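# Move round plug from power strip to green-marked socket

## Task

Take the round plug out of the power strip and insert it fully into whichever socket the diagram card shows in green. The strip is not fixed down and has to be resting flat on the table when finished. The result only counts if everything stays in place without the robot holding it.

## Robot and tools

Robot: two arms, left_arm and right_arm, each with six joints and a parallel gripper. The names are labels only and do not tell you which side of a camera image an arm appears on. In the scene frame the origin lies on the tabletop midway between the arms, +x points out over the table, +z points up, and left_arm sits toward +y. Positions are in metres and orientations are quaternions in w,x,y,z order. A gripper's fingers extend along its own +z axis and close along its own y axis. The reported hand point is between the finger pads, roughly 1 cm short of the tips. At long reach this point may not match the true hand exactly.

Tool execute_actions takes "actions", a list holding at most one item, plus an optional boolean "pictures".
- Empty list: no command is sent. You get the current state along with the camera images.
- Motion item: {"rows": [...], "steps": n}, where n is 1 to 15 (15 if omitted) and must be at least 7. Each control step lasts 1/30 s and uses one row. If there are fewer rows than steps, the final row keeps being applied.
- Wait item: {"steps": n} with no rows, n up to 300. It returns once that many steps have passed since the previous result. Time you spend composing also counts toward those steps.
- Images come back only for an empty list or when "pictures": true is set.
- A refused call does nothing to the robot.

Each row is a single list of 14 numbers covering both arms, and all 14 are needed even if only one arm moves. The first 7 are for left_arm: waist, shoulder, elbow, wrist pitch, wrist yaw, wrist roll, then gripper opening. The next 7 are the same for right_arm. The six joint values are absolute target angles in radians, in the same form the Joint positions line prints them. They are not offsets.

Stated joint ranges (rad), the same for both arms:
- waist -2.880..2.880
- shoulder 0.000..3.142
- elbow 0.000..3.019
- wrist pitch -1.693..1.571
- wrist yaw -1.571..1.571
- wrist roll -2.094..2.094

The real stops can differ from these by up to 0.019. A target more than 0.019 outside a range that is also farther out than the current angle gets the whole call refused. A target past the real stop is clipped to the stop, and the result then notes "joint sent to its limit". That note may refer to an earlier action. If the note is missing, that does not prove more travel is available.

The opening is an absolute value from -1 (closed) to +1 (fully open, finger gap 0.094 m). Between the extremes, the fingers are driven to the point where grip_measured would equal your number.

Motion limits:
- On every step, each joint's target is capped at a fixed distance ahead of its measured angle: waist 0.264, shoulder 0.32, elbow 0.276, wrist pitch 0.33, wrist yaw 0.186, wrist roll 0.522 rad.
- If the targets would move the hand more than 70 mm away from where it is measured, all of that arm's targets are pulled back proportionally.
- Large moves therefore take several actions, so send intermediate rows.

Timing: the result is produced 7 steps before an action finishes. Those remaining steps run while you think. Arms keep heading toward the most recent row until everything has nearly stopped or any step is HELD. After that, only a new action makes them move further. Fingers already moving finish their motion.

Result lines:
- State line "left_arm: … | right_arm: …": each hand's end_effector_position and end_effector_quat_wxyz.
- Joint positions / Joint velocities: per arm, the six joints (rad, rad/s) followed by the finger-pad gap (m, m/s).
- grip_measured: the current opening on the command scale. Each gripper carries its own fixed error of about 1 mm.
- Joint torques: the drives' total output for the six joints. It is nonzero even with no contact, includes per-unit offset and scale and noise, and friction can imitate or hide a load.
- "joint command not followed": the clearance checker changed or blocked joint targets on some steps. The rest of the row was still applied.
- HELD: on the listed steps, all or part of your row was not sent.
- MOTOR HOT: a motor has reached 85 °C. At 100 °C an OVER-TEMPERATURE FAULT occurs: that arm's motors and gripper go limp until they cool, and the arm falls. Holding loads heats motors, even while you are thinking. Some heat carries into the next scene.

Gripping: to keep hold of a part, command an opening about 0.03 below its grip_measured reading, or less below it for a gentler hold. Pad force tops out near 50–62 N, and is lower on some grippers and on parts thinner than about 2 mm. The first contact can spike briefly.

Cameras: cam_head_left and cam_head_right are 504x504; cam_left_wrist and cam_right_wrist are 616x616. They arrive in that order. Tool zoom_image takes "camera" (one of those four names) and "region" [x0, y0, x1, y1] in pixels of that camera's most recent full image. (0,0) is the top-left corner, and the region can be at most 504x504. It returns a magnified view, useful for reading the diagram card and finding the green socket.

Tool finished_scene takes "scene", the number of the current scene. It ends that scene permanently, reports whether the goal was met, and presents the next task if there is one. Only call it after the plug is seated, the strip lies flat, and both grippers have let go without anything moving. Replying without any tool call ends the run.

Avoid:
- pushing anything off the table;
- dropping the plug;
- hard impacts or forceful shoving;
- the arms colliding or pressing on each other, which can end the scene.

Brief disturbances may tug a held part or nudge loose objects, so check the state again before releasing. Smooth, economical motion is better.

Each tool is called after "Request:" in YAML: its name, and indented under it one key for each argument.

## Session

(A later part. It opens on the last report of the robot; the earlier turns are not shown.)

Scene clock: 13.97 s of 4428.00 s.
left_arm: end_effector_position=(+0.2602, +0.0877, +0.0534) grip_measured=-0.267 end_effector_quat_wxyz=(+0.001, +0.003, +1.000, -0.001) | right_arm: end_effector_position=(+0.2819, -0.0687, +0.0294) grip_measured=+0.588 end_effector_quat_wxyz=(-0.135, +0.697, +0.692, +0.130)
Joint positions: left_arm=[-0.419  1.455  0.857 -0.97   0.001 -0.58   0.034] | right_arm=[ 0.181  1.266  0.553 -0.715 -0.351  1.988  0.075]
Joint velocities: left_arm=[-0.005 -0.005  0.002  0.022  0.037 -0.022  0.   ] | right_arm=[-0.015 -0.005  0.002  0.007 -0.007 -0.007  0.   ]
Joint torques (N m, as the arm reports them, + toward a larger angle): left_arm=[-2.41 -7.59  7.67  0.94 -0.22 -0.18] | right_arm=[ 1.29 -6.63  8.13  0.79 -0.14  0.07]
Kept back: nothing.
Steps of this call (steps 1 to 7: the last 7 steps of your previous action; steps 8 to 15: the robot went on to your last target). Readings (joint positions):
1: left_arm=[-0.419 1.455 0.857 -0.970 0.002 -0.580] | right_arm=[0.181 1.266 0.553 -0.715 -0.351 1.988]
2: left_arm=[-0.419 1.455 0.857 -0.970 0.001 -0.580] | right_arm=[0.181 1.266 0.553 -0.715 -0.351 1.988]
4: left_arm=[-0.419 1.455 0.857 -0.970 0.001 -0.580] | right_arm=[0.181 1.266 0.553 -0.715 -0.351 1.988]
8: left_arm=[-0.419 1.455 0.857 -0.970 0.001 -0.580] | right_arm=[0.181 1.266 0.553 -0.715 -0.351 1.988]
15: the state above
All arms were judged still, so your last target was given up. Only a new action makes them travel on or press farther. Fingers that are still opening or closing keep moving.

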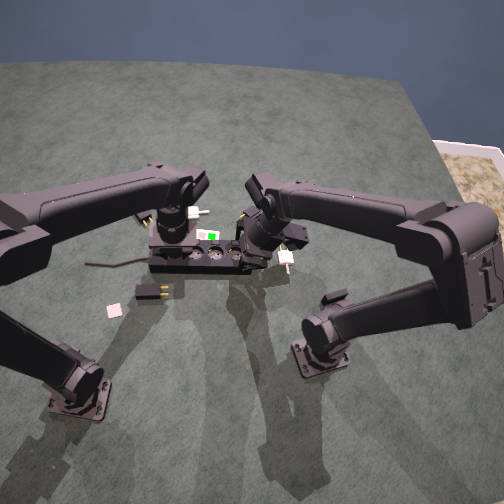

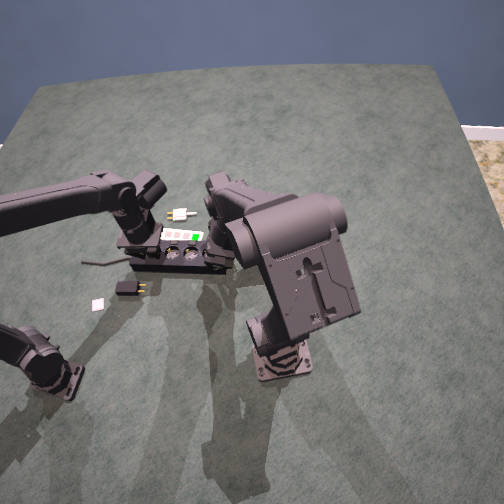

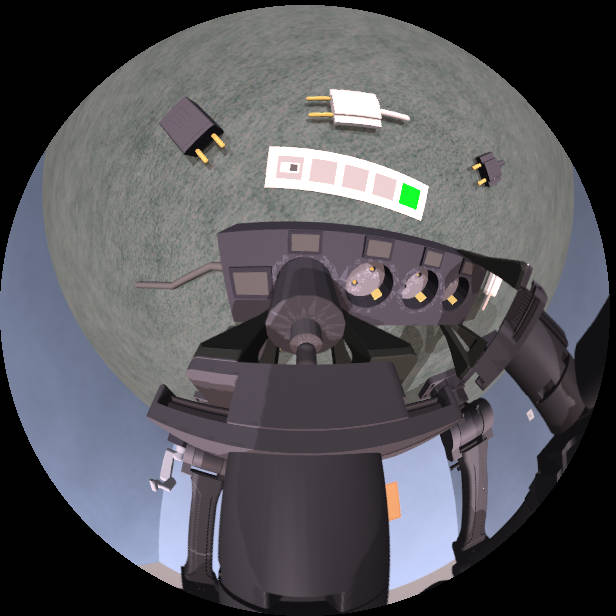

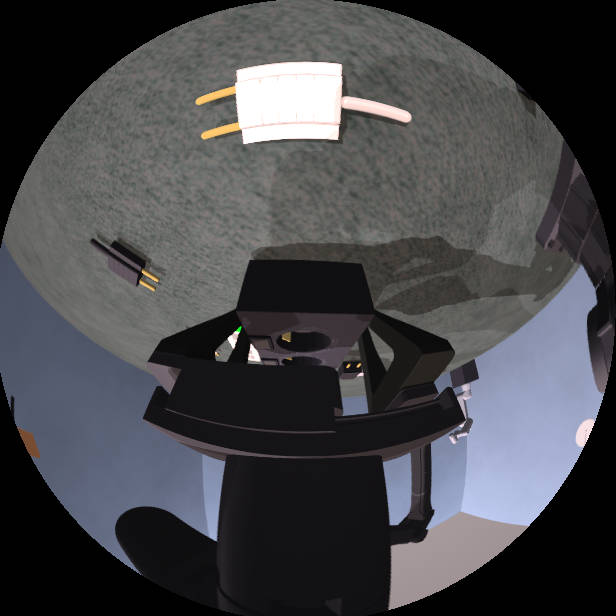

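Request:
execute_actions:
  actions:
    - {"rows":[[-0.425,1.455,0.87,-0.97,0,-0.585,-0.33,0.185,1.272,0.565,-0.71,-0.35,1.995,0.5],[-0.425,1.445,0.882,-0.978,0,-0.585,-0.33,0.185,1.272,0.565,-0.71,-0.35,1.995,0.5],[-0.425,1.44,0.889,-0.982,0,-0.585,-0.33,0.185,1.272,0.565,-0.71,-0.35,1.995,0.5],[-0.425,1.437,0.892,-0.988,0,-0.585,-0.33,0.185,1.272,0.565,-0.71,-0.35,1.995,0.5],[-0.425,1.434,0.895,-0.994,0,-0.585,-0.33,0.185,1.272,0.565,-0.71,-0.35,1.995,0.5],[-0.425,1.431,0.898,-1.0,0,-0.585,-0.33,0.185,1.272,0.565,-0.71,-0.35,1.995,0.5],[-0.425,1.428,0.901,-1.006,0,-0.585,-0.33,0.185,1.272,0.565,-0.71,-0.35,1.995,0.5],[-0.425,1.425,0.904,-1.012,0,-0.585,-0.33,0.185,1.272,0.565,-0.71,-0.35,1.995,0.5],[-0.425,1.422,0.907,-1.018,0,-0.585,-0.33,0.185,1.272,0.565,-0.71,-0.35,1.995,0.5],[-0.425,1.419,0.91,-1.024,0,-0.585,-0.33,0.185,1.272,0.565,-0.71,-0.35,1.995,0.5],[-0.425,1.416,0.913,-1.03,0,-0.585,-0.33,0.185,1.272,0.565,-0.71,-0.35,1.995,0.5],[-0.425,1.413,0.916,-1.036,0,-0.585,-0.33,0.185,1.272,0.565,-0.71,-0.35,1.995,0.5],[-0.425,1.41,0.919,-1.042,0,-0.585,-0.33,0.185,1.272,0.565,-0.71,-0.35,1.995,0.5],[-0.425,1.407,0.922,-1.048,0,-0.585,-0.33,0.185,1.272,0.565,-0.71,-0.35,1.995,0.5],[-0.425,1.404,0.925,-1.054,0,-0.585,-0.33,0.185,1.272,0.565,-0.71,-0.35,1.995,0.5]],"steps":15}

Request:
execute_actions:
  actions:
    - {"rows":[[-0.425,1.401,0.928,-1.06,0,-0.585,-0.33,0.185,1.272,0.565,-0.71,-0.35,1.995,0.5],[-0.425,1.398,0.931,-1.066,0,-0.585,-0.33,0.185,1.272,0.565,-0.71,-0.35,1.995,0.5],[-0.425,1.395,0.934,-1.072,0,-0.585,-0.33,0.185,1.272,0.565,-0.71,-0.35,1.995,0.5],[-0.425,1.392,0.937,-1.078,0,-0.585,-0.33,0.185,1.272,0.565,-0.71,-0.35,1.995,0.5],[-0.425,1.389,0.941,-1.084,0,-0.585,-0.33,0.185,1.272,0.565,-0.71,-0.35,1.995,0.5],[-0.425,1.386,0.944,-1.09,0,-0.585,-0.33,0.185,1.272,0.565,-0.71,-0.35,1.995,0.5],[-0.425,1.383,0.947,-1.096,0,-0.585,-0.33,0.185,1.272,0.565,-0.71,-0.35,1.995,0.5],[-0.425,1.38,0.95,-1.102,0,-0.585,-0.33,0.185,1.272,0.565,-0.71,-0.35,1.995,0.5],[-0.425,1.377,0.954,-1.108,0,-0.585,-0.33,0.185,1.272,0.565,-0.71,-0.35,1.995,0.5],[-0.425,1.374,0.957,-1.114,0,-0.585,-0.33,0.185,1.272,0.565,-0.71,-0.35,1.995,0.5],[-0.425,1.371,0.96,-1.12,0,-0.585,-0.33,0.185,1.272,0.565,-0.71,-0.35,1.995,0.5],[-0.425,1.368,0.964,-1.127,0,-0.585,-0.33,0.185,1.272,0.565,-0.71,-0.35,1.995,0.5],[-0.425,1.365,0.968,-1.134,0,-0.585,-0.33,0.185,1.272,0.565,-0.71,-0.35,1.995,0.5]],"steps":15}

Request:
execute_actions:
  actions:
    - {"steps":18}
  pictures: true

Scene clock: 15.50 s of 4428.00 s.
left_arm: end_effector_position=(+0.2587, +0.0887, +0.0553) grip_measured=-0.267 end_effector_quat_wxyz=(-0.002, +0.003, +1.000, +0.000) | right_arm: end_effector_position=(+0.2816, -0.0681, +0.0296) grip_measured=+0.588 end_effector_quat_wxyz=(-0.137, +0.697, +0.692, +0.131)
Joint positions: left_arm=[-0.419  1.451  0.858 -0.982  0.001 -0.58   0.034] | right_arm=[ 0.181  1.266  0.553 -0.715 -0.355  1.988  0.075]
Joint velocities: left_arm=[-0.005 -0.044  0.027 -0.105 -0.037 -0.007 -0.   ] | right_arm=[-0.005 -0.005  0.002  0.007 -0.022  0.007 -0.001]
Joint torques (N m, as the arm reports them, + toward a larger angle): left_arm=[ -2.17 -10.42  10.82  -0.17  -0.23  -0.08] | right_arm=[ 1.14 -6.35  8.17  0.9   0.08  0.08]
Steps of this call (steps 1 to 38: nothing new was sent; steps 39 to 46: the first 8 steps of this action). Readings (joint positions):
39: left_arm=[-0.419 1.455 0.857 -0.970 0.001 -0.580] | right_arm=[0.181 1.266 0.553 -0.715 -0.351 1.988]
40: left_arm=[-0.419 1.455 0.857 -0.970 0.001 -0.580] | right_arm=[0.181 1.266 0.553 -0.715 -0.351 1.988]
42: left_arm=[-0.419 1.454 0.857 -0.972 0.001 -0.580] | right_arm=[0.181 1.266 0.553 -0.715 -0.351 1.988]
46: the state above

Scene clock: 16.00 s of 4428.00 s.
left_arm: end_effector_position=(+0.2540, +0.0922, +0.0713) grip_measured=-0.267 end_effector_quat_wxyz=(-0.015, +0.003, +1.000, +0.010) | right_arm: end_effector_position=(+0.2796, -0.0641, +0.0310) grip_measured=+0.588 end_effector_quat_wxyz=(-0.147, +0.689, +0.696, +0.136)
Joint positions: left_arm=[-0.419  1.43   0.886 -1.061 -0.001 -0.581  0.034] | right_arm=[ 0.184  1.266  0.553 -0.715 -0.378  1.976  0.075]
Joint velocities: left_arm=[-0.005 -0.024  0.061 -0.168 -0.007 -0.051 -0.   ] | right_arm=[ 0.015  0.005 -0.002 -0.007 -0.051 -0.007  0.   ]
Joint torques (N m, as the arm reports them, + toward a larger angle): left_arm=[ -1.66 -12.62  12.3   -0.59  -0.12  -0.07] | right_arm=[ 0.78 -5.99  8.14  0.84  0.97  0.19]
Steps of this call (steps 1 to 7: the last 7 steps of your previous action; steps 8 to 15: the first 8 steps of this action). Readings (joint positions):
8: left_arm=[-0.419 1.438 0.871 -1.023 0.001 -0.580] | right_arm=[0.181 1.266 0.553 -0.715 -0.368 1.979]
9: left_arm=[-0.419 1.437 0.873 -1.029 0.001 -0.580] | right_arm=[0.181 1.266 0.553 -0.715 -0.370 1.978]
11: left_arm=[-0.419 1.435 0.877 -1.040 0.000 -0.580] | right_arm=[0.182 1.266 0.553 -0.715 -0.372 1.977]
15: the state above

Scene clock: 16.60 s of 4428.00 s.
left_arm: end_effector_position=(+0.2507, +0.0946, +0.0773) grip_measured=-0.267 end_effector_quat_wxyz=(-0.024, -0.001, +1.000, +0.017) | right_arm: end_effector_position=(+0.2778, -0.0608, +0.0321) grip_measured=+0.588 end_effector_quat_wxyz=(-0.152, +0.686, +0.698, +0.138)
Joint positions: left_arm=[-0.419  1.425  0.898 -1.101 -0.001 -0.589  0.034] | right_arm=[ 0.191  1.265  0.553 -0.715 -0.388  1.976  0.075]
Joint velocities: left_arm=[-0.005 -0.005  0.002  0.007 -0.095 -0.051 -0.001] | right_arm=[ 0.005 -0.005 -0.012  0.002  0.007 -0.037 -0.001]
Joint torques (N m, as the arm reports them, + toward a larger angle): left_arm=[ -1.81 -13.76  12.95  -0.7   -0.12   0.  ] | right_arm=[ 0.62 -5.84  8.22  0.94  1.32  0.23]
Kept back: nothing.
Steps of this call (steps 1 to 7: the last 7 steps of your previous action; steps 8 to 18: the robot went on to your last target). Readings (joint positions):
1: left_arm=[-0.419 1.429 0.887 -1.067 -0.001 -0.582] | right_arm=[0.185 1.266 0.553 -0.715 -0.379 1.976]
2: left_arm=[-0.419 1.428 0.889 -1.072 -0.001 -0.582] | right_arm=[0.185 1.266 0.553 -0.715 -0.381 1.976]
4: left_arm=[-0.419 1.427 0.892 -1.083 -0.001 -0.584] | right_arm=[0.188 1.266 0.553 -0.715 -0.384 1.976]
8: left_arm=[-0.419 1.425 0.898 -1.099 -0.001 -0.588] | right_arm=[0.191 1.265 0.553 -0.715 -0.388 1.976]
18: the state above

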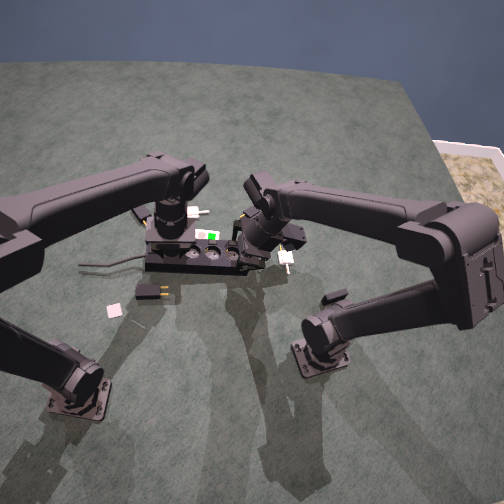

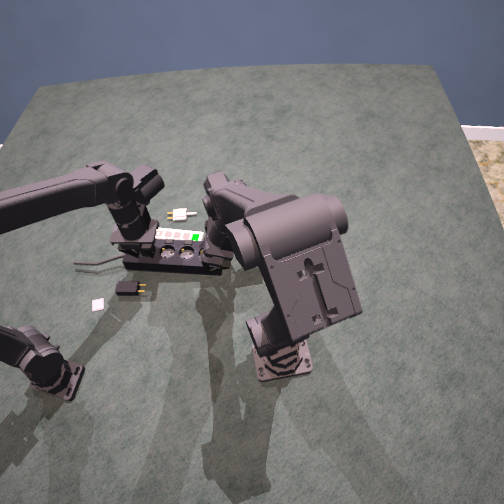

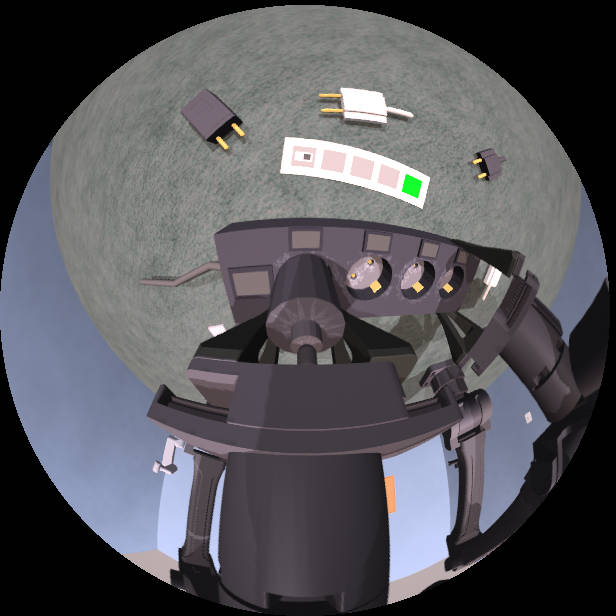

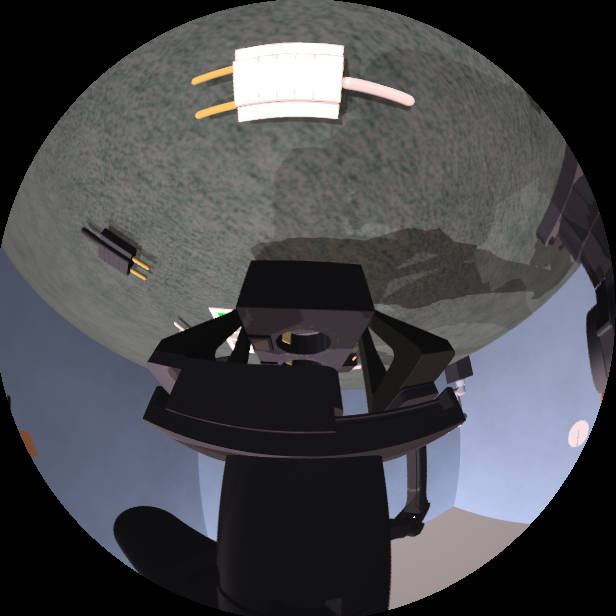

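Request:
execute_actions:
  actions:
    - {"rows":[[-0.425,1.385,0.945,-1.12,0,-0.585,-0.33,0.185,1.272,0.565,-0.71,-0.36,1.99,0.5],[-0.425,1.4,0.925,-1.105,0,-0.585,-0.33,0.185,1.272,0.565,-0.71,-0.36,1.99,0.5],[-0.425,1.415,0.91,-1.09,0,-0.585,-0.33,0.185,1.272,0.565,-0.71,-0.36,1.99,0.5],[-0.425,1.425,0.9,-1.075,0,-0.585,-0.33,0.185,1.272,0.565,-0.71,-0.36,1.99,0.5],[-0.425,1.432,0.893,-1.06,0,-0.585,-0.33,0.185,1.272,0.565,-0.71,-0.36,1.99,0.5],[-0.425,1.438,0.887,-1.045,0,-0.585,-0.33,0.185,1.272,0.565,-0.71,-0.36,1.99,0.5],[-0.425,1.444,0.881,-1.03,0,-0.585,-0.33,0.185,1.272,0.565,-0.71,-0.35,1.99,0.5],[-0.425,1.449,0.876,-1.015,0,-0.585,-0.33,0.185,1.272,0.565,-0.71,-0.35,1.99,0.5],[-0.425,1.454,0.871,-1.0,0,-0.585,-0.33,0.185,1.272,0.565,-0.71,-0.35,1.99,0.5],[-0.425,1.459,0.867,-0.988,0,-0.585,-0.33,0.185,1.272,0.565,-0.71,-0.35,1.99,0.5],[-0.425,1.463,0.863,-0.977,0,-0.585,-0.33,0.185,1.272,0.565,-0.71,-0.35,1.99,0.5],[-0.425,1.466,0.861,-0.968,0,-0.585,-0.33,0.185,1.272,0.565,-0.71,-0.35,1.99,0.5],[-0.425,1.468,0.86,-0.96,0,-0.585,-0.33,0.185,1.272,0.565,-0.71,-0.35,1.99,0.5]],"steps":15}

Request:
execute_actions:
  actions:
    - {"rows":[[-0.425,1.468,0.86,-0.96,0,-0.585,-0.33,0.185,1.272,0.565,-0.71,-0.35,1.99,0.5],[-0.425,1.468,0.86,-0.96,0,-0.585,-0.33,0.185,1.272,0.565,-0.71,-0.35,1.99,0.5],[-0.425,1.468,0.86,-0.96,0,-0.585,-0.33,0.185,1.272,0.565,-0.71,-0.35,1.99,0.5],[-0.425,1.468,0.86,-0.96,0,-0.585,-0.33,0.185,1.272,0.565,-0.71,-0.35,1.99,0.5],[-0.425,1.468,0.86,-0.96,0,-0.585,-0.33,0.185,1.272,0.565,-0.71,-0.35,1.99,0.6],[-0.425,1.468,0.86,-0.96,0,-0.585,-0.33,0.185,1.272,0.565,-0.71,-0.35,1.99,0.8],[-0.425,1.468,0.86,-0.96,0,-0.585,-0.33,0.185,1.272,0.565,-0.71,-0.35,1.99,1]],"steps":15}

Request:
execute_actions:
  actions:
    - {"rows":[[-0.425,1.468,0.86,-0.96,0,-0.585,-0.33,0.185,1.25,0.595,-0.725,-0.35,1.99,1],[-0.425,1.468,0.86,-0.96,0,-0.585,-0.33,0.185,1.24,0.6,-0.74,-0.35,1.99,1],[-0.425,1.468,0.86,-0.96,0,-0.585,-0.33,0.185,1.23,0.605,-0.755,-0.35,1.99,1],[-0.425,1.468,0.86,-0.96,0,-0.585,-0.33,0.185,1.22,0.61,-0.77,-0.35,1.99,1],[-0.425,1.468,0.86,-0.96,0,-0.585,-0.33,0.185,1.21,0.615,-0.785,-0.35,1.99,1],[-0.425,1.468,0.86,-0.96,0,-0.585,-0.33,0.185,1.2,0.62,-0.8,-0.35,1.99,1],[-0.425,1.468,0.86,-0.96,0,-0.585,-0.33,0.185,1.19,0.625,-0.815,-0.35,1.99,1],[-0.425,1.468,0.86,-0.96,0,-0.585,-0.33,0.185,1.18,0.63,-0.83,-0.35,1.99,1],[-0.425,1.468,0.86,-0.96,0,-0.585,-0.33,0.185,1.17,0.635,-0.845,-0.35,1.99,1],[-0.425,1.468,0.86,-0.96,0,-0.585,-0.33,0.185,1.16,0.64,-0.86,-0.35,1.99,1],[-0.425,1.468,0.86,-0.96,0,-0.585,-0.33,0.185,1.15,0.645,-0.875,-0.35,1.99,1],[-0.425,1.468,0.86,-0.96,0,-0.585,-0.33,0.185,1.14,0.648,-0.89,-0.35,1.99,1],[-0.425,1.468,0.86,-0.96,0,-0.585,-0.33,0.185,1.13,0.651,-0.908,-0.35,1.99,1]],"steps":15}

Request:
execute_actions:
  actions:
    - {"steps":15}

Scene clock: 20.50 s of 4428.00 s.
left_arm: end_effector_position=(+0.2540, +0.0923, +0.0660) grip_measured=-0.267 end_effector_quat_wxyz=(-0.015, -0.002, +1.000, +0.010) | right_arm: end_effector_position=(+0.2794, -0.0641, +0.0306) grip_measured=+0.588 end_effector_quat_wxyz=(-0.141, +0.688, +0.699, +0.134)
Joint positions: left_arm=[-0.419  1.439  0.878 -1.046 -0.001 -0.589  0.034] | right_arm=[ 0.191  1.265  0.553 -0.715 -0.365  1.977  0.075]
Joint velocities: left_arm=[-0.005  0.083 -0.085  0.379  0.037 -0.051  0.001] | right_arm=[-0.005  0.005 -0.012 -0.017  0.183  0.066 -0.001]
Joint torques (N m, as the arm reports them, + toward a larger angle): left_arm=[-1.69 -8.84  8.12  0.52 -0.11  0.02] | right_arm=[ 0.35 -6.31  8.18  0.92  0.13  0.11]
Steps of this call (steps 1 to 15: the robot went on to your last target; steps 16 to 90: nothing new was sent; then 0.63 s passed at rest; steps 91 to 98: the first 8 steps of this action). Readings (joint positions):
91: left_arm=[-0.419 1.425 0.898 -1.101 -0.002 -0.589] | right_arm=[0.191 1.265 0.553 -0.715 -0.390 1.976]
92: left_arm=[-0.419 1.425 0.898 -1.101 -0.002 -0.589] | right_arm=[0.191 1.265 0.553 -0.715 -0.391 1.976]
94: left_arm=[-0.419 1.428 0.895 -1.093 -0.003 -0.589] | right_arm=[0.191 1.265 0.553 -0.715 -0.389 1.976]
98: the state above

Scene clock: 21.00 s of 4428.00 s.
left_arm: end_effector_position=(+0.2593, +0.0884, +0.0543) grip_measured=-0.267 end_effector_quat_wxyz=(-0.001, -0.002, +1.000, +0.000) | right_arm: end_effector_position=(+0.2807, -0.0668, +0.0295) grip_measured=+0.985 end_effector_quat_wxyz=(-0.134, +0.697, +0.693, +0.129)
Joint positions: left_arm=[-0.419  1.453  0.857 -0.977  0.001 -0.589  0.034] | right_arm=[ 0.191  1.265  0.553 -0.715 -0.347  1.996  0.093]
Joint velocities: left_arm=[-0.005 -0.015 -0.017  0.017  0.007  0.037  0.001] | right_arm=[-0.015 -0.005 -0.002  0.002  0.022  0.037  0.059]
Joint torques (N m, as the arm reports them, + toward a larger angle): left_arm=[-2.27 -7.56  7.93  1.1  -0.18  0.  ] | right_arm=[ 0.19 -5.8   8.16  0.75 -0.3  -0.11]
Steps of this call (steps 1 to 7: the last 7 steps of your previous action; steps 8 to 15: the first 8 steps of this action). Readings (joint positions):
8: left_arm=[-0.419 1.452 0.858 -0.980 0.001 -0.589] | right_arm=[0.191 1.265 0.553 -0.715 -0.343 1.994]
9: left_arm=[-0.419 1.452 0.858 -0.980 0.001 -0.589] | right_arm=[0.191 1.265 0.553 -0.715 -0.343 1.995]
11: left_arm=[-0.419 1.452 0.858 -0.980 0.001 -0.589] | right_arm=[0.191 1.265 0.553 -0.715 -0.342 1.996]
15: the state above

Scene clock: 21.50 s of 4428.00 s.
left_arm: end_effector_position=(+0.2593, +0.0883, +0.0543) grip_measured=-0.267 end_effector_quat_wxyz=(-0.001, -0.002, +1.000, +0.000) | right_arm: end_effector_position=(+0.2744, -0.0693, +0.0423) grip_measured=+1.000 end_effector_quat_wxyz=(-0.139, +0.699, +0.692, +0.118)
Joint positions: left_arm=[-0.419  1.453  0.857 -0.976  0.001 -0.589  0.034] | right_arm=[ 0.191  1.228  0.57  -0.792 -0.347  1.996  0.094]
Joint velocities: left_arm=[-0.005 -0.015  0.007  0.002  0.022 -0.007  0.001] | right_arm=[-0.015 -0.366  0.129 -0.452  0.037 -0.022  0.   ]
Joint torques (N m, as the arm reports them, + toward a larger angle): left_arm=[-1.83 -7.45  7.84  1.15 -0.2   0.01] | right_arm=[ 0.1  -9.22 11.88  0.27 -0.31 -0.12]
Steps of this call (steps 1 to 7: the last 7 steps of your previous action; steps 8 to 15: the first 8 steps of this action). Readings (joint positions):
8: left_arm=[-0.419 1.453 0.857 -0.976 0.001 -0.589] | right_arm=[0.191 1.265 0.553 -0.715 -0.347 1.996]
9: left_arm=[-0.419 1.453 0.857 -0.976 0.001 -0.589] | right_arm=[0.191 1.264 0.554 -0.718 -0.347 1.996]
11: left_arm=[-0.419 1.453 0.857 -0.976 0.001 -0.589] | right_arm=[0.191 1.261 0.557 -0.736 -0.347 1.996]
15: the state above

Scene clock: 22.00 s of 4428.00 s.
left_arm: end_effector_position=(+0.2593, +0.0883, +0.0543) grip_measured=-0.267 end_effector_quat_wxyz=(-0.001, -0.002, +1.000, +0.000) | right_arm: end_effector_position=(+0.2736, -0.0697, +0.0765) grip_measured=+1.000 end_effector_quat_wxyz=(-0.135, +0.697, +0.693, +0.128)
Joint positions: left_arm=[-0.419  1.453  0.857 -0.976  0.001 -0.589  0.034] | right_arm=[ 0.191  1.139  0.609 -0.899 -0.347  1.996  0.094]
Joint velocities: left_arm=[-0.005 -0.005  0.007 -0.022  0.007 -0.066 -0.001] | right_arm=[-0.015 -0.015  0.002 -0.007 -0.022  0.007  0.   ]
Joint torques (N m, as the arm reports them, + toward a larger angle): left_arm=[-1.84 -7.46  7.85  1.14 -0.2   0.01] | right_arm=[ 0.45 -7.21 11.62  0.03 -0.32 -0.12]
Kept back: nothing.
Steps of this call (steps 1 to 7: the last 7 steps of your previous action; steps 8 to 15: the robot went on to your last target). Readings (joint positions):
1: left_arm=[-0.419 1.453 0.857 -0.976 0.001 -0.589] | right_arm=[0.191 1.216 0.575 -0.807 -0.347 1.996]
2: left_arm=[-0.419 1.453 0.857 -0.976 0.001 -0.589] | right_arm=[0.191 1.204 0.580 -0.822 -0.347 1.996]
4: left_arm=[-0.419 1.453 0.857 -0.976 0.001 -0.589] | right_arm=[0.191 1.179 0.593 -0.851 -0.347 1.996]
8: left_arm=[-0.419 1.453 0.857 -0.976 0.001 -0.589] | right_arm=[0.191 1.142 0.608 -0.891 -0.347 1.996]
15: the state above

Request:
execute_actions:
  actions:
    - {"rows":[[-0.425,1.468,0.86,-0.96,0,-0.585,-0.33,0.21,1.145,0.653,-0.885,-0.34,2.0,0.8],[-0.425,1.468,0.86,-0.96,0,-0.585,-0.33,0.228,1.152,0.654,-0.868,-0.333,2.007,0.6],[-0.425,1.468,0.86,-0.96,0,-0.585,-0.33,0.246,1.158,0.655,-0.851,-0.326,2.014,0.4],[-0.425,1.468,0.86,-0.96,0,-0.585,-0.33,0.264,1.164,0.656,-0.834,-0.319,2.021,0.2],[-0.425,1.468,0.86,-0.96,0,-0.585,-0.33,0.282,1.17,0.657,-0.817,-0.312,2.028,0],[-0.425,1.468,0.86,-0.96,0,-0.585,-0.33,0.3,1.176,0.658,-0.8,-0.305,2.035,-0.2],[-0.425,1.468,0.86,-0.96,0,-0.585,-0.33,0.318,1.182,0.659,-0.783,-0.298,2.042,-0.4],[-0.425,1.468,0.86,-0.96,0,-0.585,-0.33,0.336,1.188,0.66,-0.766,-0.291,2.049,-0.5],[-0.425,1.468,0.86,-0.96,0,-0.585,-0.33,0.354,1.194,0.661,-0.749,-0.284,2.056,-0.5],[-0.425,1.468,0.86,-0.96,0,-0.585,-0.33,0.372,1.2,0.662,-0.732,-0.277,2.063,-0.5],[-0.425,1.468,0.86,-0.96,0,-0.585,-0.33,0.39,1.206,0.663,-0.715,-0.27,2.07,-0.5],[-0.425,1.468,0.86,-0.96,0,-0.585,-0.33,0.408,1.212,0.664,-0.698,-0.263,2.077,-0.5],[-0.425,1.468,0.86,-0.96,0,-0.585,-0.33,0.424,1.218,0.665,-0.683,-0.257,2.084,-0.5],[-0.425,1.468,0.86,-0.96,0,-0.585,-0.33,0.436,1.224,0.665,-0.672,-0.253,2.088,-0.5],[-0.425,1.468,0.86,-0.96,0,-0.585,-0.33,0.445,1.229,0.665,-0.664,-0.25,2.09,-0.5]],"steps":15}

Request:
execute_actions:
  actions:
    - {"steps":22}
  pictures: true

Scene clock: 22.83 s of 4428.00 s.
left_arm: end_effector_position=(+0.2593, +0.0883, +0.0543) grip_measured=-0.267 end_effector_quat_wxyz=(-0.001, -0.002, +1.000, +0.000) | right_arm: end_effector_position=(+0.2778, -0.0445, +0.0727) grip_measured=-0.429 end_effector_quat_wxyz=(-0.109, +0.668, +0.722, +0.145)
Joint positions: left_arm=[-0.419  1.453  0.857 -0.976  0.001 -0.589  0.034] | right_arm=[ 0.287  1.158  0.61  -0.813 -0.3    2.015  0.027]
Joint velocities: left_arm=[-0.005 -0.005 -0.017 -0.017 -0.037 -0.037 -0.   ] | right_arm=[ 0.63   0.19   0.012  0.491  0.212  0.139 -0.14 ]
Joint torques (N m, as the arm reports them, + toward a larger angle): left_arm=[-1.9  -7.54  7.83  1.14 -0.21  0.01] | right_arm=[ 1.96 -4.37 12.38  1.26 -0.1   0.14]
Steps of this call (steps 1 to 15: the robot went on to your last target; steps 16 to 17: nothing new was sent; steps 18 to 25: the first 8 steps of this action). Readings (joint positions):
18: left_arm=[-0.419 1.453 0.857 -0.976 0.001 -0.589] | right_arm=[0.191 1.139 0.609 -0.899 -0.345 1.996]
19: left_arm=[-0.419 1.453 0.857 -0.976 0.001 -0.589] | right_arm=[0.194 1.139 0.609 -0.895 -0.340 1.996]
21: left_arm=[-0.419 1.453 0.857 -0.976 0.001 -0.589] | right_arm=[0.212 1.141 0.609 -0.876 -0.326 1.999]
25: the state above

Scene clock: 23.57 s of 4428.00 s.
left_arm: end_effector_position=(+0.2593, +0.0883, +0.0543) grip_measured=-0.267 end_effector_quat_wxyz=(-0.001, -0.002, +1.000, +0.000) | right_arm: end_effector_position=(+0.2735, -0.0242, +0.0654) grip_measured=-0.499 end_effector_quat_wxyz=(-0.102, +0.647, +0.741, +0.150)
Joint positions: left_arm=[-0.419  1.453  0.857 -0.976  0.001 -0.589  0.034] | right_arm=[ 0.361  1.184  0.606 -0.755 -0.28   2.034  0.024]
Joint velocities: left_arm=[ 0.015 -0.005  0.012 -0.027  0.022 -0.022  0.   ] | right_arm=[-0.015 -0.005  0.007  0.012  0.066 -0.081 -0.001]
Joint torques (N m, as the arm reports them, + toward a larger angle): left_arm=[-1.77 -7.48  7.82  1.15 -0.21  0.01] | right_arm=[-0.35 -7.18  8.67  0.33 -0.12 -0.06]
Kept back: nothing.
Steps of this call (steps 1 to 7: the last 7 steps of your previous action; steps 8 to 15: the robot was to go on to your last target, HELD on every step; steps 16 to 22: nothing new was sent). Readings (joint positions):
1: left_arm=[-0.419 1.453 0.857 -0.976 0.001 -0.589] | right_arm=[0.308 1.165 0.610 -0.796 -0.293 2.020]
2: left_arm=[-0.419 1.453 0.857 -0.976 0.001 -0.589] | right_arm=[0.328 1.172 0.611 -0.779 -0.286 2.026]
4: left_arm=[-0.419 1.453 0.857 -0.976 0.001 -0.589] | right_arm=[0.361 1.184 0.612 -0.755 -0.279 2.034] HELD
5: left_arm=[-0.419 1.453 0.857 -0.976 0.001 -0.589] | right_arm=[0.365 1.184 0.611 -0.755 -0.280 2.034] HELD
6: left_arm=[-0.419 1.453 0.857 -0.976 0.001 -0.589] | right_arm=[0.364 1.184 0.609 -0.755 -0.280 2.034] HELD
7: left_arm=[-0.419 1.453 0.857 -0.976 0.001 -0.589] | right_arm=[0.363 1.184 0.607 -0.755 -0.280 2.034] HELD
8: left_arm=[-0.419 1.453 0.857 -0.976 0.001 -0.589] | right_arm=[0.362 1.184 0.606 -0.755 -0.280 2.034] HELD
9: left_arm=[-0.419 1.453 0.857 -0.976 0.001 -0.589] | right_arm=[0.361 1.184 0.606 -0.755 -0.280 2.034] HELD
10: left_arm=[-0.419 1.453 0.857 -0.976 0.001 -0.589] | right_arm=[0.361 1.184 0.606 -0.755 -0.280 2.034] HELD
11: left_arm=[-0.419 1.453 0.857 -0.976 0.001 -0.589] | right_arm=[0.361 1.184 0.606 -0.755 -0.280 2.034] HELD
12: left_arm=[-0.419 1.453 0.857 -0.976 0.001 -0.589] | right_arm=[0.361 1.184 0.606 -0.755 -0.280 2.034] HELD
13: left_arm=[-0.419 1.453 0.857 -0.976 0.001 -0.589] | right_arm=[0.361 1.184 0.606 -0.755 -0.280 2.034] HELD
14: left_arm=[-0.419 1.453 0.857 -0.976 0.001 -0.589] | right_arm=[0.361 1.184 0.606 -0.755 -0.280 2.034] HELD
15: left_arm=[-0.419 1.453 0.857 -0.976 0.001 -0.589] | right_arm=[0.361 1.184 0.606 -0.755 -0.280 2.034] HELD
22: the state above
A step was HELD (marked above), so your last target was given up. An arm can still carry out its HELD step.
joint command not followed: on one or more control steps a check withheld the commanded joint targets of the right arm, and it was not sent them on those steps.
cause: the commanded joint targets would bring a part of the robot too close to another arm (this arm's wrist (the part past joint 4) and the other arm's wrist (the part past joint 4)); next, command targets that bring no part of the robot closer to that arm.

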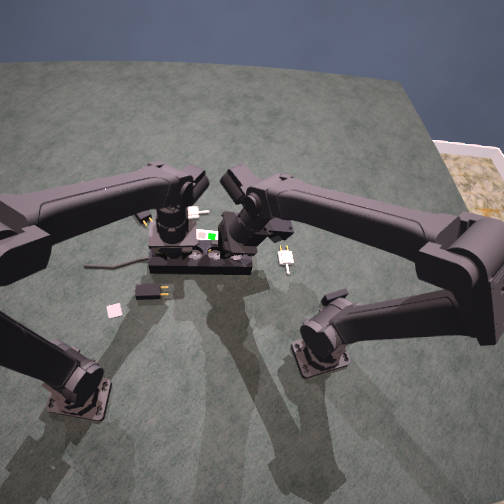

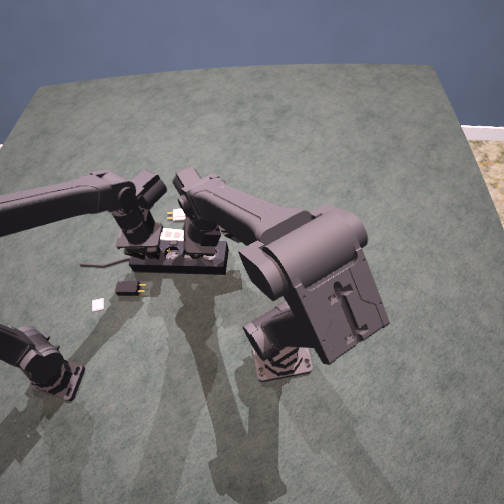

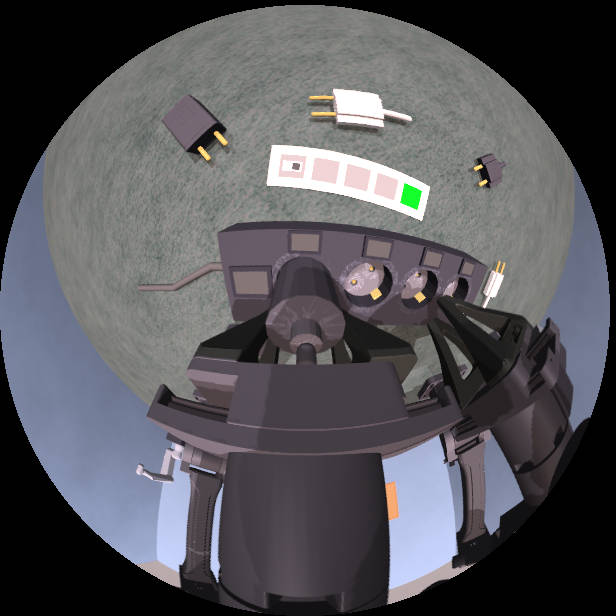

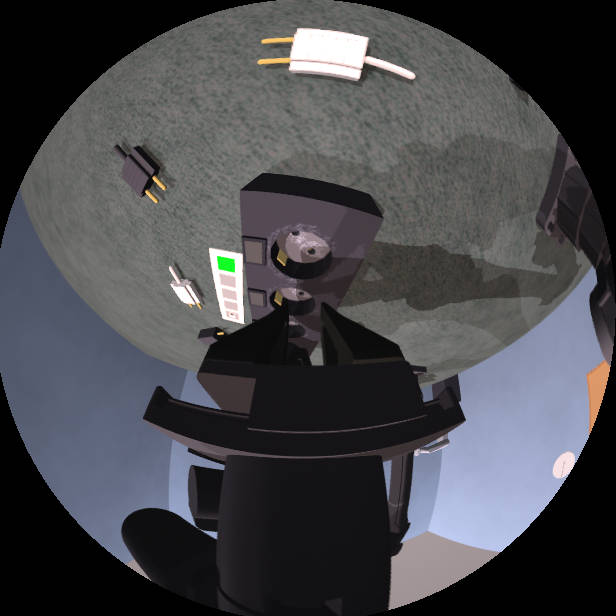

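Request:
execute_actions:
  actions:
    - {"rows":[[-0.425,1.468,0.86,-0.96,0,-0.585,-0.33,0.345,1.185,0.605,-0.74,-0.29,2.04,-0.5],[-0.425,1.468,0.86,-0.96,0,-0.585,-0.33,0.338,1.186,0.601,-0.727,-0.302,2.045,-0.5],[-0.425,1.468,0.86,-0.96,0,-0.585,-0.33,0.332,1.187,0.597,-0.714,-0.314,2.05,-0.5],[-0.425,1.468,0.86,-0.96,0,-0.585,-0.33,0.326,1.188,0.593,-0.701,-0.326,2.055,-0.5],[-0.425,1.468,0.86,-0.96,0,-0.585,-0.33,0.321,1.19,0.589,-0.688,-0.338,2.06,-0.5],[-0.425,1.468,0.86,-0.96,0,-0.585,-0.33,0.317,1.192,0.585,-0.675,-0.35,2.065,-0.5],[-0.425,1.468,0.86,-0.96,0,-0.585,-0.33,0.317,1.194,0.582,-0.662,-0.362,2.07,-0.5],[-0.425,1.468,0.86,-0.96,0,-0.585,-0.33,0.317,1.196,0.579,-0.649,-0.374,2.075,-0.5],[-0.425,1.468,0.86,-0.96,0,-0.585,-0.33,0.317,1.198,0.576,-0.636,-0.386,2.08,-0.5],[-0.425,1.468,0.86,-0.96,0,-0.585,-0.33,0.317,1.2,0.573,-0.623,-0.398,2.085,-0.5],[-0.425,1.468,0.86,-0.96,0,-0.585,-0.33,0.317,1.202,0.571,-0.61,-0.41,2.09,-0.5],[-0.425,1.468,0.86,-0.96,0,-0.585,-0.33,0.317,1.204,0.569,-0.597,-0.42,2.09,-0.5],[-0.425,1.468,0.86,-0.96,0,-0.585,-0.33,0.317,1.205,0.567,-0.587,-0.428,2.09,-0.5],[-0.425,1.468,0.86,-0.96,0,-0.585,-0.33,0.317,1.206,0.566,-0.58,-0.433,2.09,-0.5],[-0.425,1.468,0.86,-0.96,0,-0.585,-0.33,0.317,1.206,0.566,-0.576,-0.436,2.09,-0.5]],"steps":15}

Request:
execute_actions:
  actions:
    - {"steps":18}
  pictures: true

Scene clock: 24.83 s of 4428.00 s.
left_arm: end_effector_position=(+0.2593, +0.0883, +0.0543) grip_measured=-0.267 end_effector_quat_wxyz=(-0.001, -0.002, +1.000, +0.000) | right_arm: end_effector_position=(+0.2750, -0.0189, +0.0637) grip_measured=-0.499 end_effector_quat_wxyz=(-0.133, +0.650, +0.726, +0.179)
Joint positions: left_arm=[-0.419  1.453  0.857 -0.976  0.001 -0.589  0.034] | right_arm=[ 0.331  1.184  0.579 -0.689 -0.36   2.047  0.024]
Joint velocities: left_arm=[-0.005  0.005 -0.002 -0.017 -0.022  0.022  0.   ] | right_arm=[-0.122 -0.015 -0.115  0.369 -0.315  0.11  -0.   ]
Joint torques (N m, as the arm reports them, + toward a larger angle): left_arm=[-1.85 -7.51  7.83  1.15 -0.2   0.01] | right_arm=[ 0.46 -5.24  8.47  1.47 -0.32  0.11]
Steps of this call (steps 1 to 30: nothing new was sent; steps 31 to 38: the first 8 steps of this action). Readings (joint positions):
31: left_arm=[-0.419 1.453 0.857 -0.976 0.001 -0.589] | right_arm=[0.360 1.184 0.605 -0.755 -0.283 2.034]
32: left_arm=[-0.419 1.453 0.857 -0.976 0.001 -0.589] | right_arm=[0.359 1.184 0.604 -0.752 -0.291 2.034]
34: left_arm=[-0.419 1.453 0.857 -0.976 0.001 -0.589] | right_arm=[0.353 1.184 0.597 -0.735 -0.313 2.036]
38: the state above

Scene clock: 25.43 s of 4428.00 s.
left_arm: end_effector_position=(+0.2593, +0.0883, +0.0543) grip_measured=-0.267 end_effector_quat_wxyz=(-0.001, -0.002, +1.000, +0.000) | right_arm: end_effector_position=(+0.2806, -0.0038, +0.0668) grip_measured=-0.499 end_effector_quat_wxyz=(-0.159, +0.645, +0.715, +0.221)
Joint positions: left_arm=[-0.419  1.453  0.857 -0.976  0.001 -0.589  0.034] | right_arm=[ 0.327  1.191  0.562 -0.591 -0.433  2.077  0.024]
Joint velocities: left_arm=[-0.005 -0.005 -0.012  0.002 -0.051 -0.022 -0.   ] | right_arm=[ 0.005  0.005  0.022 -0.012 -0.081  0.037  0.   ]
Joint torques (N m, as the arm reports them, + toward a larger angle): left_arm=[-1.83 -7.55  7.83  1.15 -0.21  0.01] | right_arm=[ 0.2  -4.81  8.26  1.73 -0.39  0.07]
Kept back: nothing.
Steps of this call (steps 1 to 7: the last 7 steps of your previous action; steps 8 to 18: the robot went on to your last target). Readings (joint positions):
1: left_arm=[-0.419 1.453 0.857 -0.976 0.001 -0.589] | right_arm=[0.329 1.184 0.575 -0.676 -0.372 2.051]
2: left_arm=[-0.419 1.453 0.857 -0.976 0.001 -0.589] | right_arm=[0.328 1.184 0.572 -0.664 -0.384 2.055]
4: left_arm=[-0.419 1.453 0.857 -0.976 0.001 -0.589] | right_arm=[0.327 1.185 0.567 -0.638 -0.408 2.063]
8: left_arm=[-0.419 1.453 0.857 -0.976 0.001 -0.589] | right_arm=[0.327 1.189 0.562 -0.599 -0.432 2.072]
18: the state above

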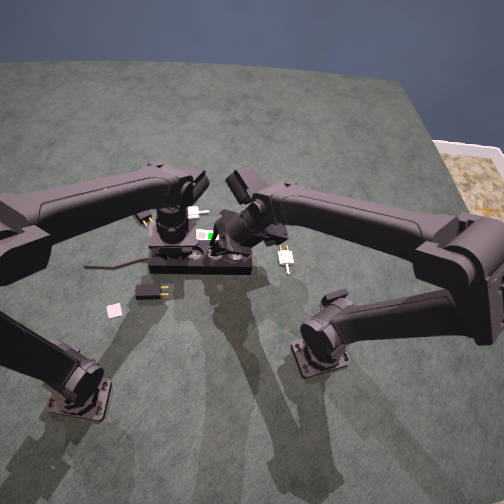

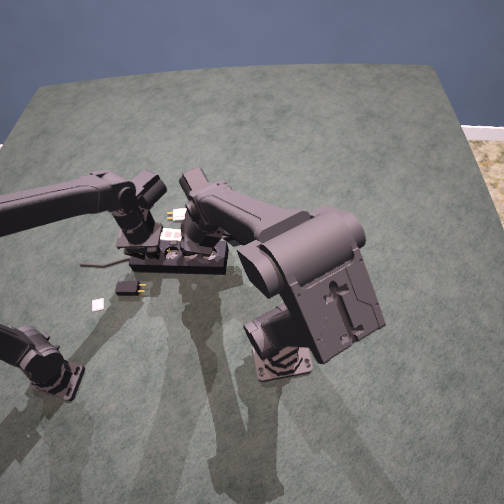

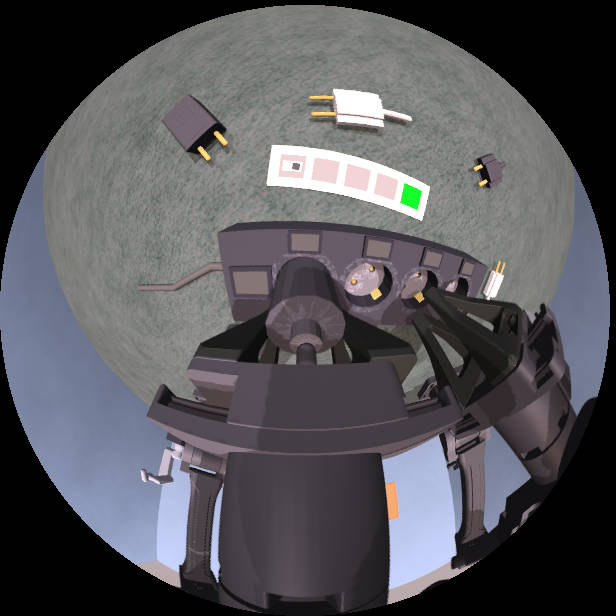

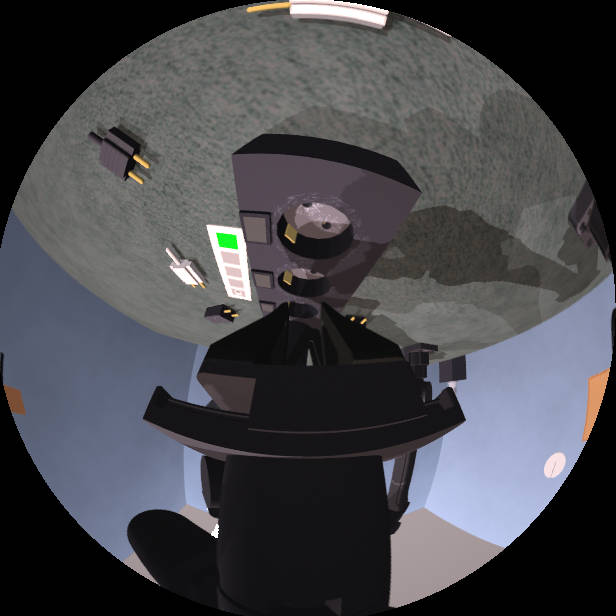

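Request:
execute_actions:
  actions:
    - {"rows":[[-0.425,1.468,0.86,-0.96,0,-0.585,-0.33,0.32,1.21,0.564,-0.576,-0.436,2.09,-0.4],[-0.425,1.468,0.86,-0.96,0,-0.585,-0.33,0.32,1.214,0.562,-0.573,-0.436,2.09,-0.3],[-0.425,1.468,0.86,-0.96,0,-0.585,-0.33,0.32,1.218,0.56,-0.568,-0.436,2.09,-0.2],[-0.425,1.468,0.86,-0.96,0,-0.585,-0.33,0.32,1.222,0.558,-0.562,-0.436,2.09,-0.15],[-0.425,1.468,0.86,-0.96,0,-0.585,-0.33,0.32,1.226,0.556,-0.556,-0.436,2.09,-0.15],[-0.425,1.468,0.86,-0.96,0,-0.585,-0.33,0.32,1.23,0.554,-0.55,-0.436,2.09,-0.15],[-0.425,1.468,0.86,-0.96,0,-0.585,-0.33,0.32,1.234,0.552,-0.544,-0.436,2.09,-0.15],[-0.425,1.468,0.86,-0.96,0,-0.585,-0.33,0.32,1.238,0.55,-0.538,-0.436,2.09,-0.15],[-0.425,1.468,0.86,-0.96,0,-0.585,-0.33,0.32,1.242,0.549,-0.531,-0.436,2.09,-0.15],[-0.425,1.468,0.86,-0.96,0,-0.585,-0.33,0.32,1.245,0.548,-0.524,-0.436,2.09,-0.15],[-0.425,1.468,0.86,-0.96,0,-0.585,-0.33,0.32,1.248,0.547,-0.517,-0.436,2.09,-0.15]],"steps":15}

Request:
execute_actions:
  actions:
    - {"steps":15}
  pictures: true

Scene clock: 26.33 s of 4428.00 s.
left_arm: end_effector_position=(+0.2593, +0.0883, +0.0543) grip_measured=-0.267 end_effector_quat_wxyz=(-0.001, -0.002, +1.000, +0.000) | right_arm: end_effector_position=(+0.2796, -0.0043, +0.0573) grip_measured=-0.151 end_effector_quat_wxyz=(-0.160, +0.646, +0.714, +0.217)
Joint positions: left_arm=[-0.419  1.453  0.857 -0.976  0.001 -0.589  0.034] | right_arm=[ 0.327  1.213  0.55  -0.564 -0.433  2.078  0.04 ]
Joint velocities: left_arm=[-0.005  0.005  0.007  0.012  0.051 -0.051 -0.001] | right_arm=[-0.015  0.142 -0.076  0.164 -0.066 -0.051  0.001]
Joint torques (N m, as the arm reports them, + toward a larger angle): left_arm=[-1.81 -7.49  7.83  1.14 -0.21  0.01] | right_arm=[ 0.98 -5.08  8.2   1.68 -0.37  0.1 ]
Steps of this call (steps 1 to 15: the robot went on to your last target; steps 16 to 19: nothing new was sent; steps 20 to 27: the first 8 steps of this action). Readings (joint positions):
20: left_arm=[-0.419 1.453 0.857 -0.976 0.001 -0.589] | right_arm=[0.327 1.191 0.562 -0.591 -0.433 2.078]
21: left_arm=[-0.419 1.453 0.857 -0.976 0.001 -0.589] | right_arm=[0.327 1.192 0.562 -0.590 -0.433 2.078]
23: left_arm=[-0.419 1.453 0.857 -0.976 0.001 -0.589] | right_arm=[0.327 1.196 0.559 -0.584 -0.433 2.078]
27: the state above

Scene clock: 26.83 s of 4428.00 s.
left_arm: end_effector_position=(+0.2593, +0.0883, +0.0543) grip_measured=-0.267 end_effector_quat_wxyz=(-0.001, -0.002, +1.000, +0.000) | right_arm: end_effector_position=(+0.2801, -0.0024, +0.0558) grip_measured=-0.151 end_effector_quat_wxyz=(-0.164, +0.645, +0.713, +0.221)
Joint positions: left_arm=[-0.419  1.453  0.857 -0.976  0.001 -0.589  0.034] | right_arm=[ 0.327  1.22   0.546 -0.546 -0.442  2.081  0.04 ]
Joint velocities: left_arm=[-0.015 -0.015 -0.002  0.017 -0.022 -0.037  0.001] | right_arm=[-0.005  0.005  0.002 -0.022 -0.037 -0.022 -0.   ]
Joint torques (N m, as the arm reports them, + toward a larger angle): left_arm=[-1.84 -7.4   7.84  1.16 -0.2   0.01] | right_arm=[ 0.61 -3.91  7.74  2.42  0.    0.06]
Kept back: nothing.
Steps of this call (steps 1 to 7: the last 7 steps of your previous action; steps 8 to 15: the robot went on to your last target). Readings (joint positions):
1: left_arm=[-0.419 1.453 0.857 -0.976 0.001 -0.589] | right_arm=[0.327 1.218 0.548 -0.558 -0.434 2.078]
2: left_arm=[-0.419 1.453 0.857 -0.976 0.001 -0.589] | right_arm=[0.327 1.220 0.548 -0.554 -0.438 2.079]
4: left_arm=[-0.419 1.453 0.857 -0.976 0.001 -0.589] | right_arm=[0.327 1.220 0.547 -0.548 -0.441 2.080]
8: left_arm=[-0.419 1.453 0.857 -0.976 0.001 -0.589] | right_arm=[0.327 1.220 0.546 -0.546 -0.442 2.080]
15: the state above

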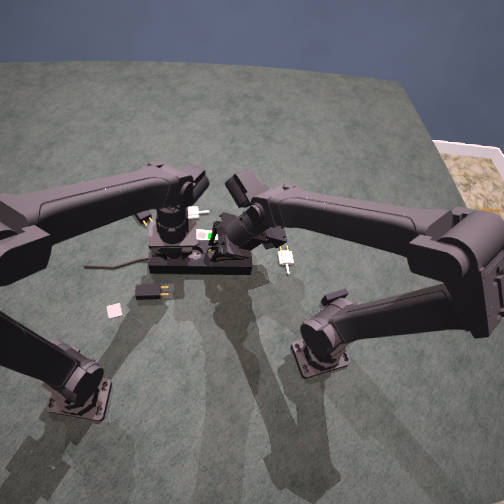

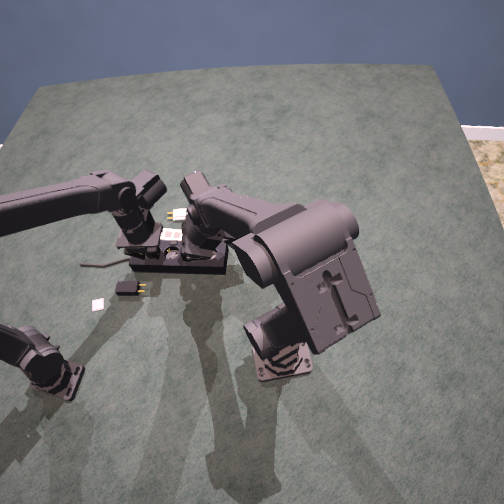

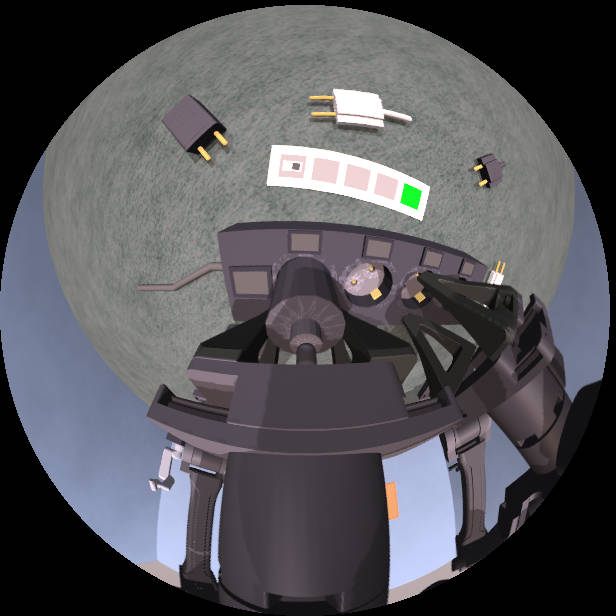

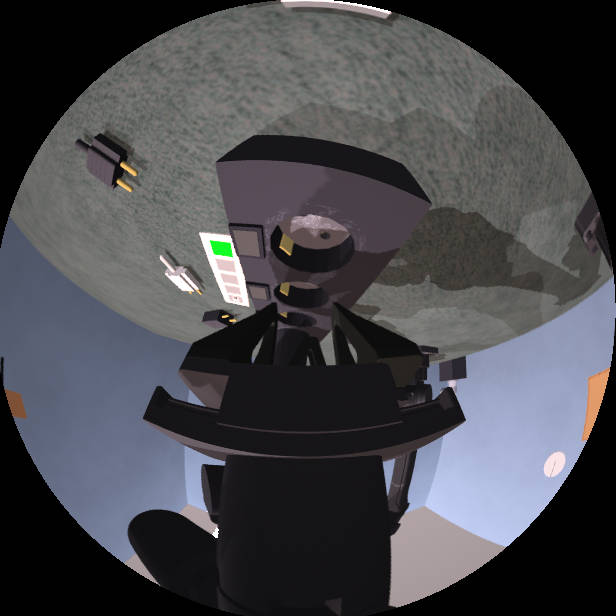

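Request:
execute_actions:
  actions:
    - {"rows":[[-0.425,1.46,0.87,-0.97,0,-0.585,-0.33,0.325,1.254,0.541,-0.53,-0.43,2.085,-0.15],[-0.425,1.452,0.878,-0.975,0,-0.585,-0.33,0.325,1.26,0.535,-0.54,-0.425,2.085,-0.15],[-0.425,1.446,0.884,-0.978,0,-0.585,-0.33,0.325,1.265,0.53,-0.55,-0.42,2.085,-0.15],[-0.425,1.442,0.888,-0.98,0,-0.585,-0.33,0.325,1.27,0.525,-0.556,-0.416,2.085,-0.15],[-0.425,1.438,0.892,-0.982,0,-0.585,-0.33,0.325,1.275,0.52,-0.562,-0.412,2.085,-0.15],[-0.425,1.434,0.896,-0.984,0,-0.585,-0.33,0.325,1.28,0.515,-0.568,-0.408,2.085,-0.15],[-0.425,1.43,0.9,-0.986,0,-0.585,-0.33,0.325,1.285,0.51,-0.574,-0.404,2.085,-0.15],[-0.425,1.426,0.904,-0.988,0,-0.585,-0.33,0.325,1.29,0.505,-0.58,-0.4,2.085,-0.15],[-0.425,1.422,0.908,-0.99,0,-0.585,-0.33,0.325,1.295,0.5,-0.586,-0.396,2.085,-0.15],[-0.425,1.418,0.912,-0.992,0,-0.585,-0.33,0.325,1.3,0.495,-0.592,-0.392,2.085,-0.15],[-0.425,1.414,0.916,-0.994,0,-0.585,-0.33,0.325,1.305,0.49,-0.598,-0.388,2.085,-0.15],[-0.425,1.41,0.92,-0.996,0,-0.585,-0.33,0.325,1.31,0.485,-0.604,-0.384,2.085,-0.15],[-0.425,1.406,0.924,-0.998,0,-0.585,-0.33,0.325,1.315,0.48,-0.61,-0.38,2.085,-0.15],[-0.425,1.402,0.928,-1.0,0,-0.585,-0.33,0.325,1.32,0.475,-0.615,-0.376,2.085,-0.15],[-0.425,1.398,0.932,-1.002,0,-0.585,-0.33,0.325,1.32,0.475,-0.615,-0.376,2.085,-0.15]],"steps":15}

Request:
execute_actions:
  actions:
    - {"steps":15}

Scene clock: 27.77 s of 4428.00 s.
left_arm: end_effector_position=(+0.2593, +0.0884, +0.0548) grip_measured=-0.267 end_effector_quat_wxyz=(-0.001, -0.002, +1.000, -0.000) | right_arm: end_effector_position=(+0.2787, -0.0040, +0.0532) grip_measured=-0.151 end_effector_quat_wxyz=(-0.164, +0.648, +0.712, +0.215)
Joint positions: left_arm=[-0.419  1.452  0.857 -0.977  0.001 -0.589  0.034] | right_arm=[ 0.327  1.224  0.545 -0.551 -0.438  2.085  0.04 ]
Joint velocities: left_arm=[-0.005  0.005 -0.017 -0.007 -0.051 -0.022 -0.   ] | right_arm=[-0.005  0.024 -0.007 -0.022  0.007  0.051 -0.001]
Joint torques (N m, as the arm reports them, + toward a larger angle): left_arm=[ -1.97 -10.88  11.07   0.09  -0.21   0.01] | right_arm=[ 0.6  -0.86  4.52 -0.38  1.25 -0.1 ]
Steps of this call (steps 1 to 15: the robot went on to your last target; steps 16 to 20: nothing new was sent; steps 21 to 28: the first 8 steps of this action). Readings (joint positions):
21: left_arm=[-0.419 1.453 0.857 -0.976 0.001 -0.589] | right_arm=[0.327 1.220 0.546 -0.546 -0.442 2.081]
22: left_arm=[-0.419 1.453 0.857 -0.976 0.001 -0.589] | right_arm=[0.327 1.220 0.545 -0.546 -0.441 2.081]
24: left_arm=[-0.419 1.453 0.857 -0.976 0.001 -0.589] | right_arm=[0.327 1.221 0.545 -0.546 -0.440 2.081]
28: the state above

Scene clock: 28.27 s of 4428.00 s.
left_arm: end_effector_position=(+0.2613, +0.0872, +0.0733) grip_measured=-0.267 end_effector_quat_wxyz=(+0.011, -0.002, +1.000, -0.008) | right_arm: end_effector_position=(+0.2781, -0.0051, +0.0515) grip_measured=-0.151 end_effector_quat_wxyz=(-0.165, +0.654, +0.709, +0.206)
Joint positions: left_arm=[-0.419  1.411  0.871 -1.004  0.    -0.589  0.034] | right_arm=[ 0.328  1.232  0.551 -0.567 -0.433  2.094  0.04 ]
Joint velocities: left_arm=[ 0.015 -0.093  0.11  -0.017 -0.051 -0.007  0.   ] | right_arm=[-0.005  0.005 -0.022 -0.002  0.066  0.037 -0.   ]
Joint torques (N m, as the arm reports them, + toward a larger angle): left_arm=[-2.2  -9.09 11.92  0.54 -0.21  0.01] | right_arm=[ 0.72  1.38  1.19 -1.56  2.02 -0.15]
Kept back: nothing.
Steps of this call (steps 1 to 7: the last 7 steps of your previous action; steps 8 to 15: the robot went on to your last target). Readings (joint positions):
1: left_arm=[-0.419 1.451 0.857 -0.977 0.001 -0.589] | right_arm=[0.327 1.225 0.545 -0.553 -0.437 2.086]
2: left_arm=[-0.419 1.451 0.857 -0.977 0.001 -0.589] | right_arm=[0.327 1.226 0.545 -0.554 -0.436 2.088]
4: left_arm=[-0.419 1.451 0.857 -0.978 0.001 -0.589] | right_arm=[0.327 1.228 0.546 -0.558 -0.435 2.091]
8: left_arm=[-0.419 1.444 0.861 -0.986 0.001 -0.589] | right_arm=[0.327 1.232 0.551 -0.566 -0.433 2.094]
15: the state above


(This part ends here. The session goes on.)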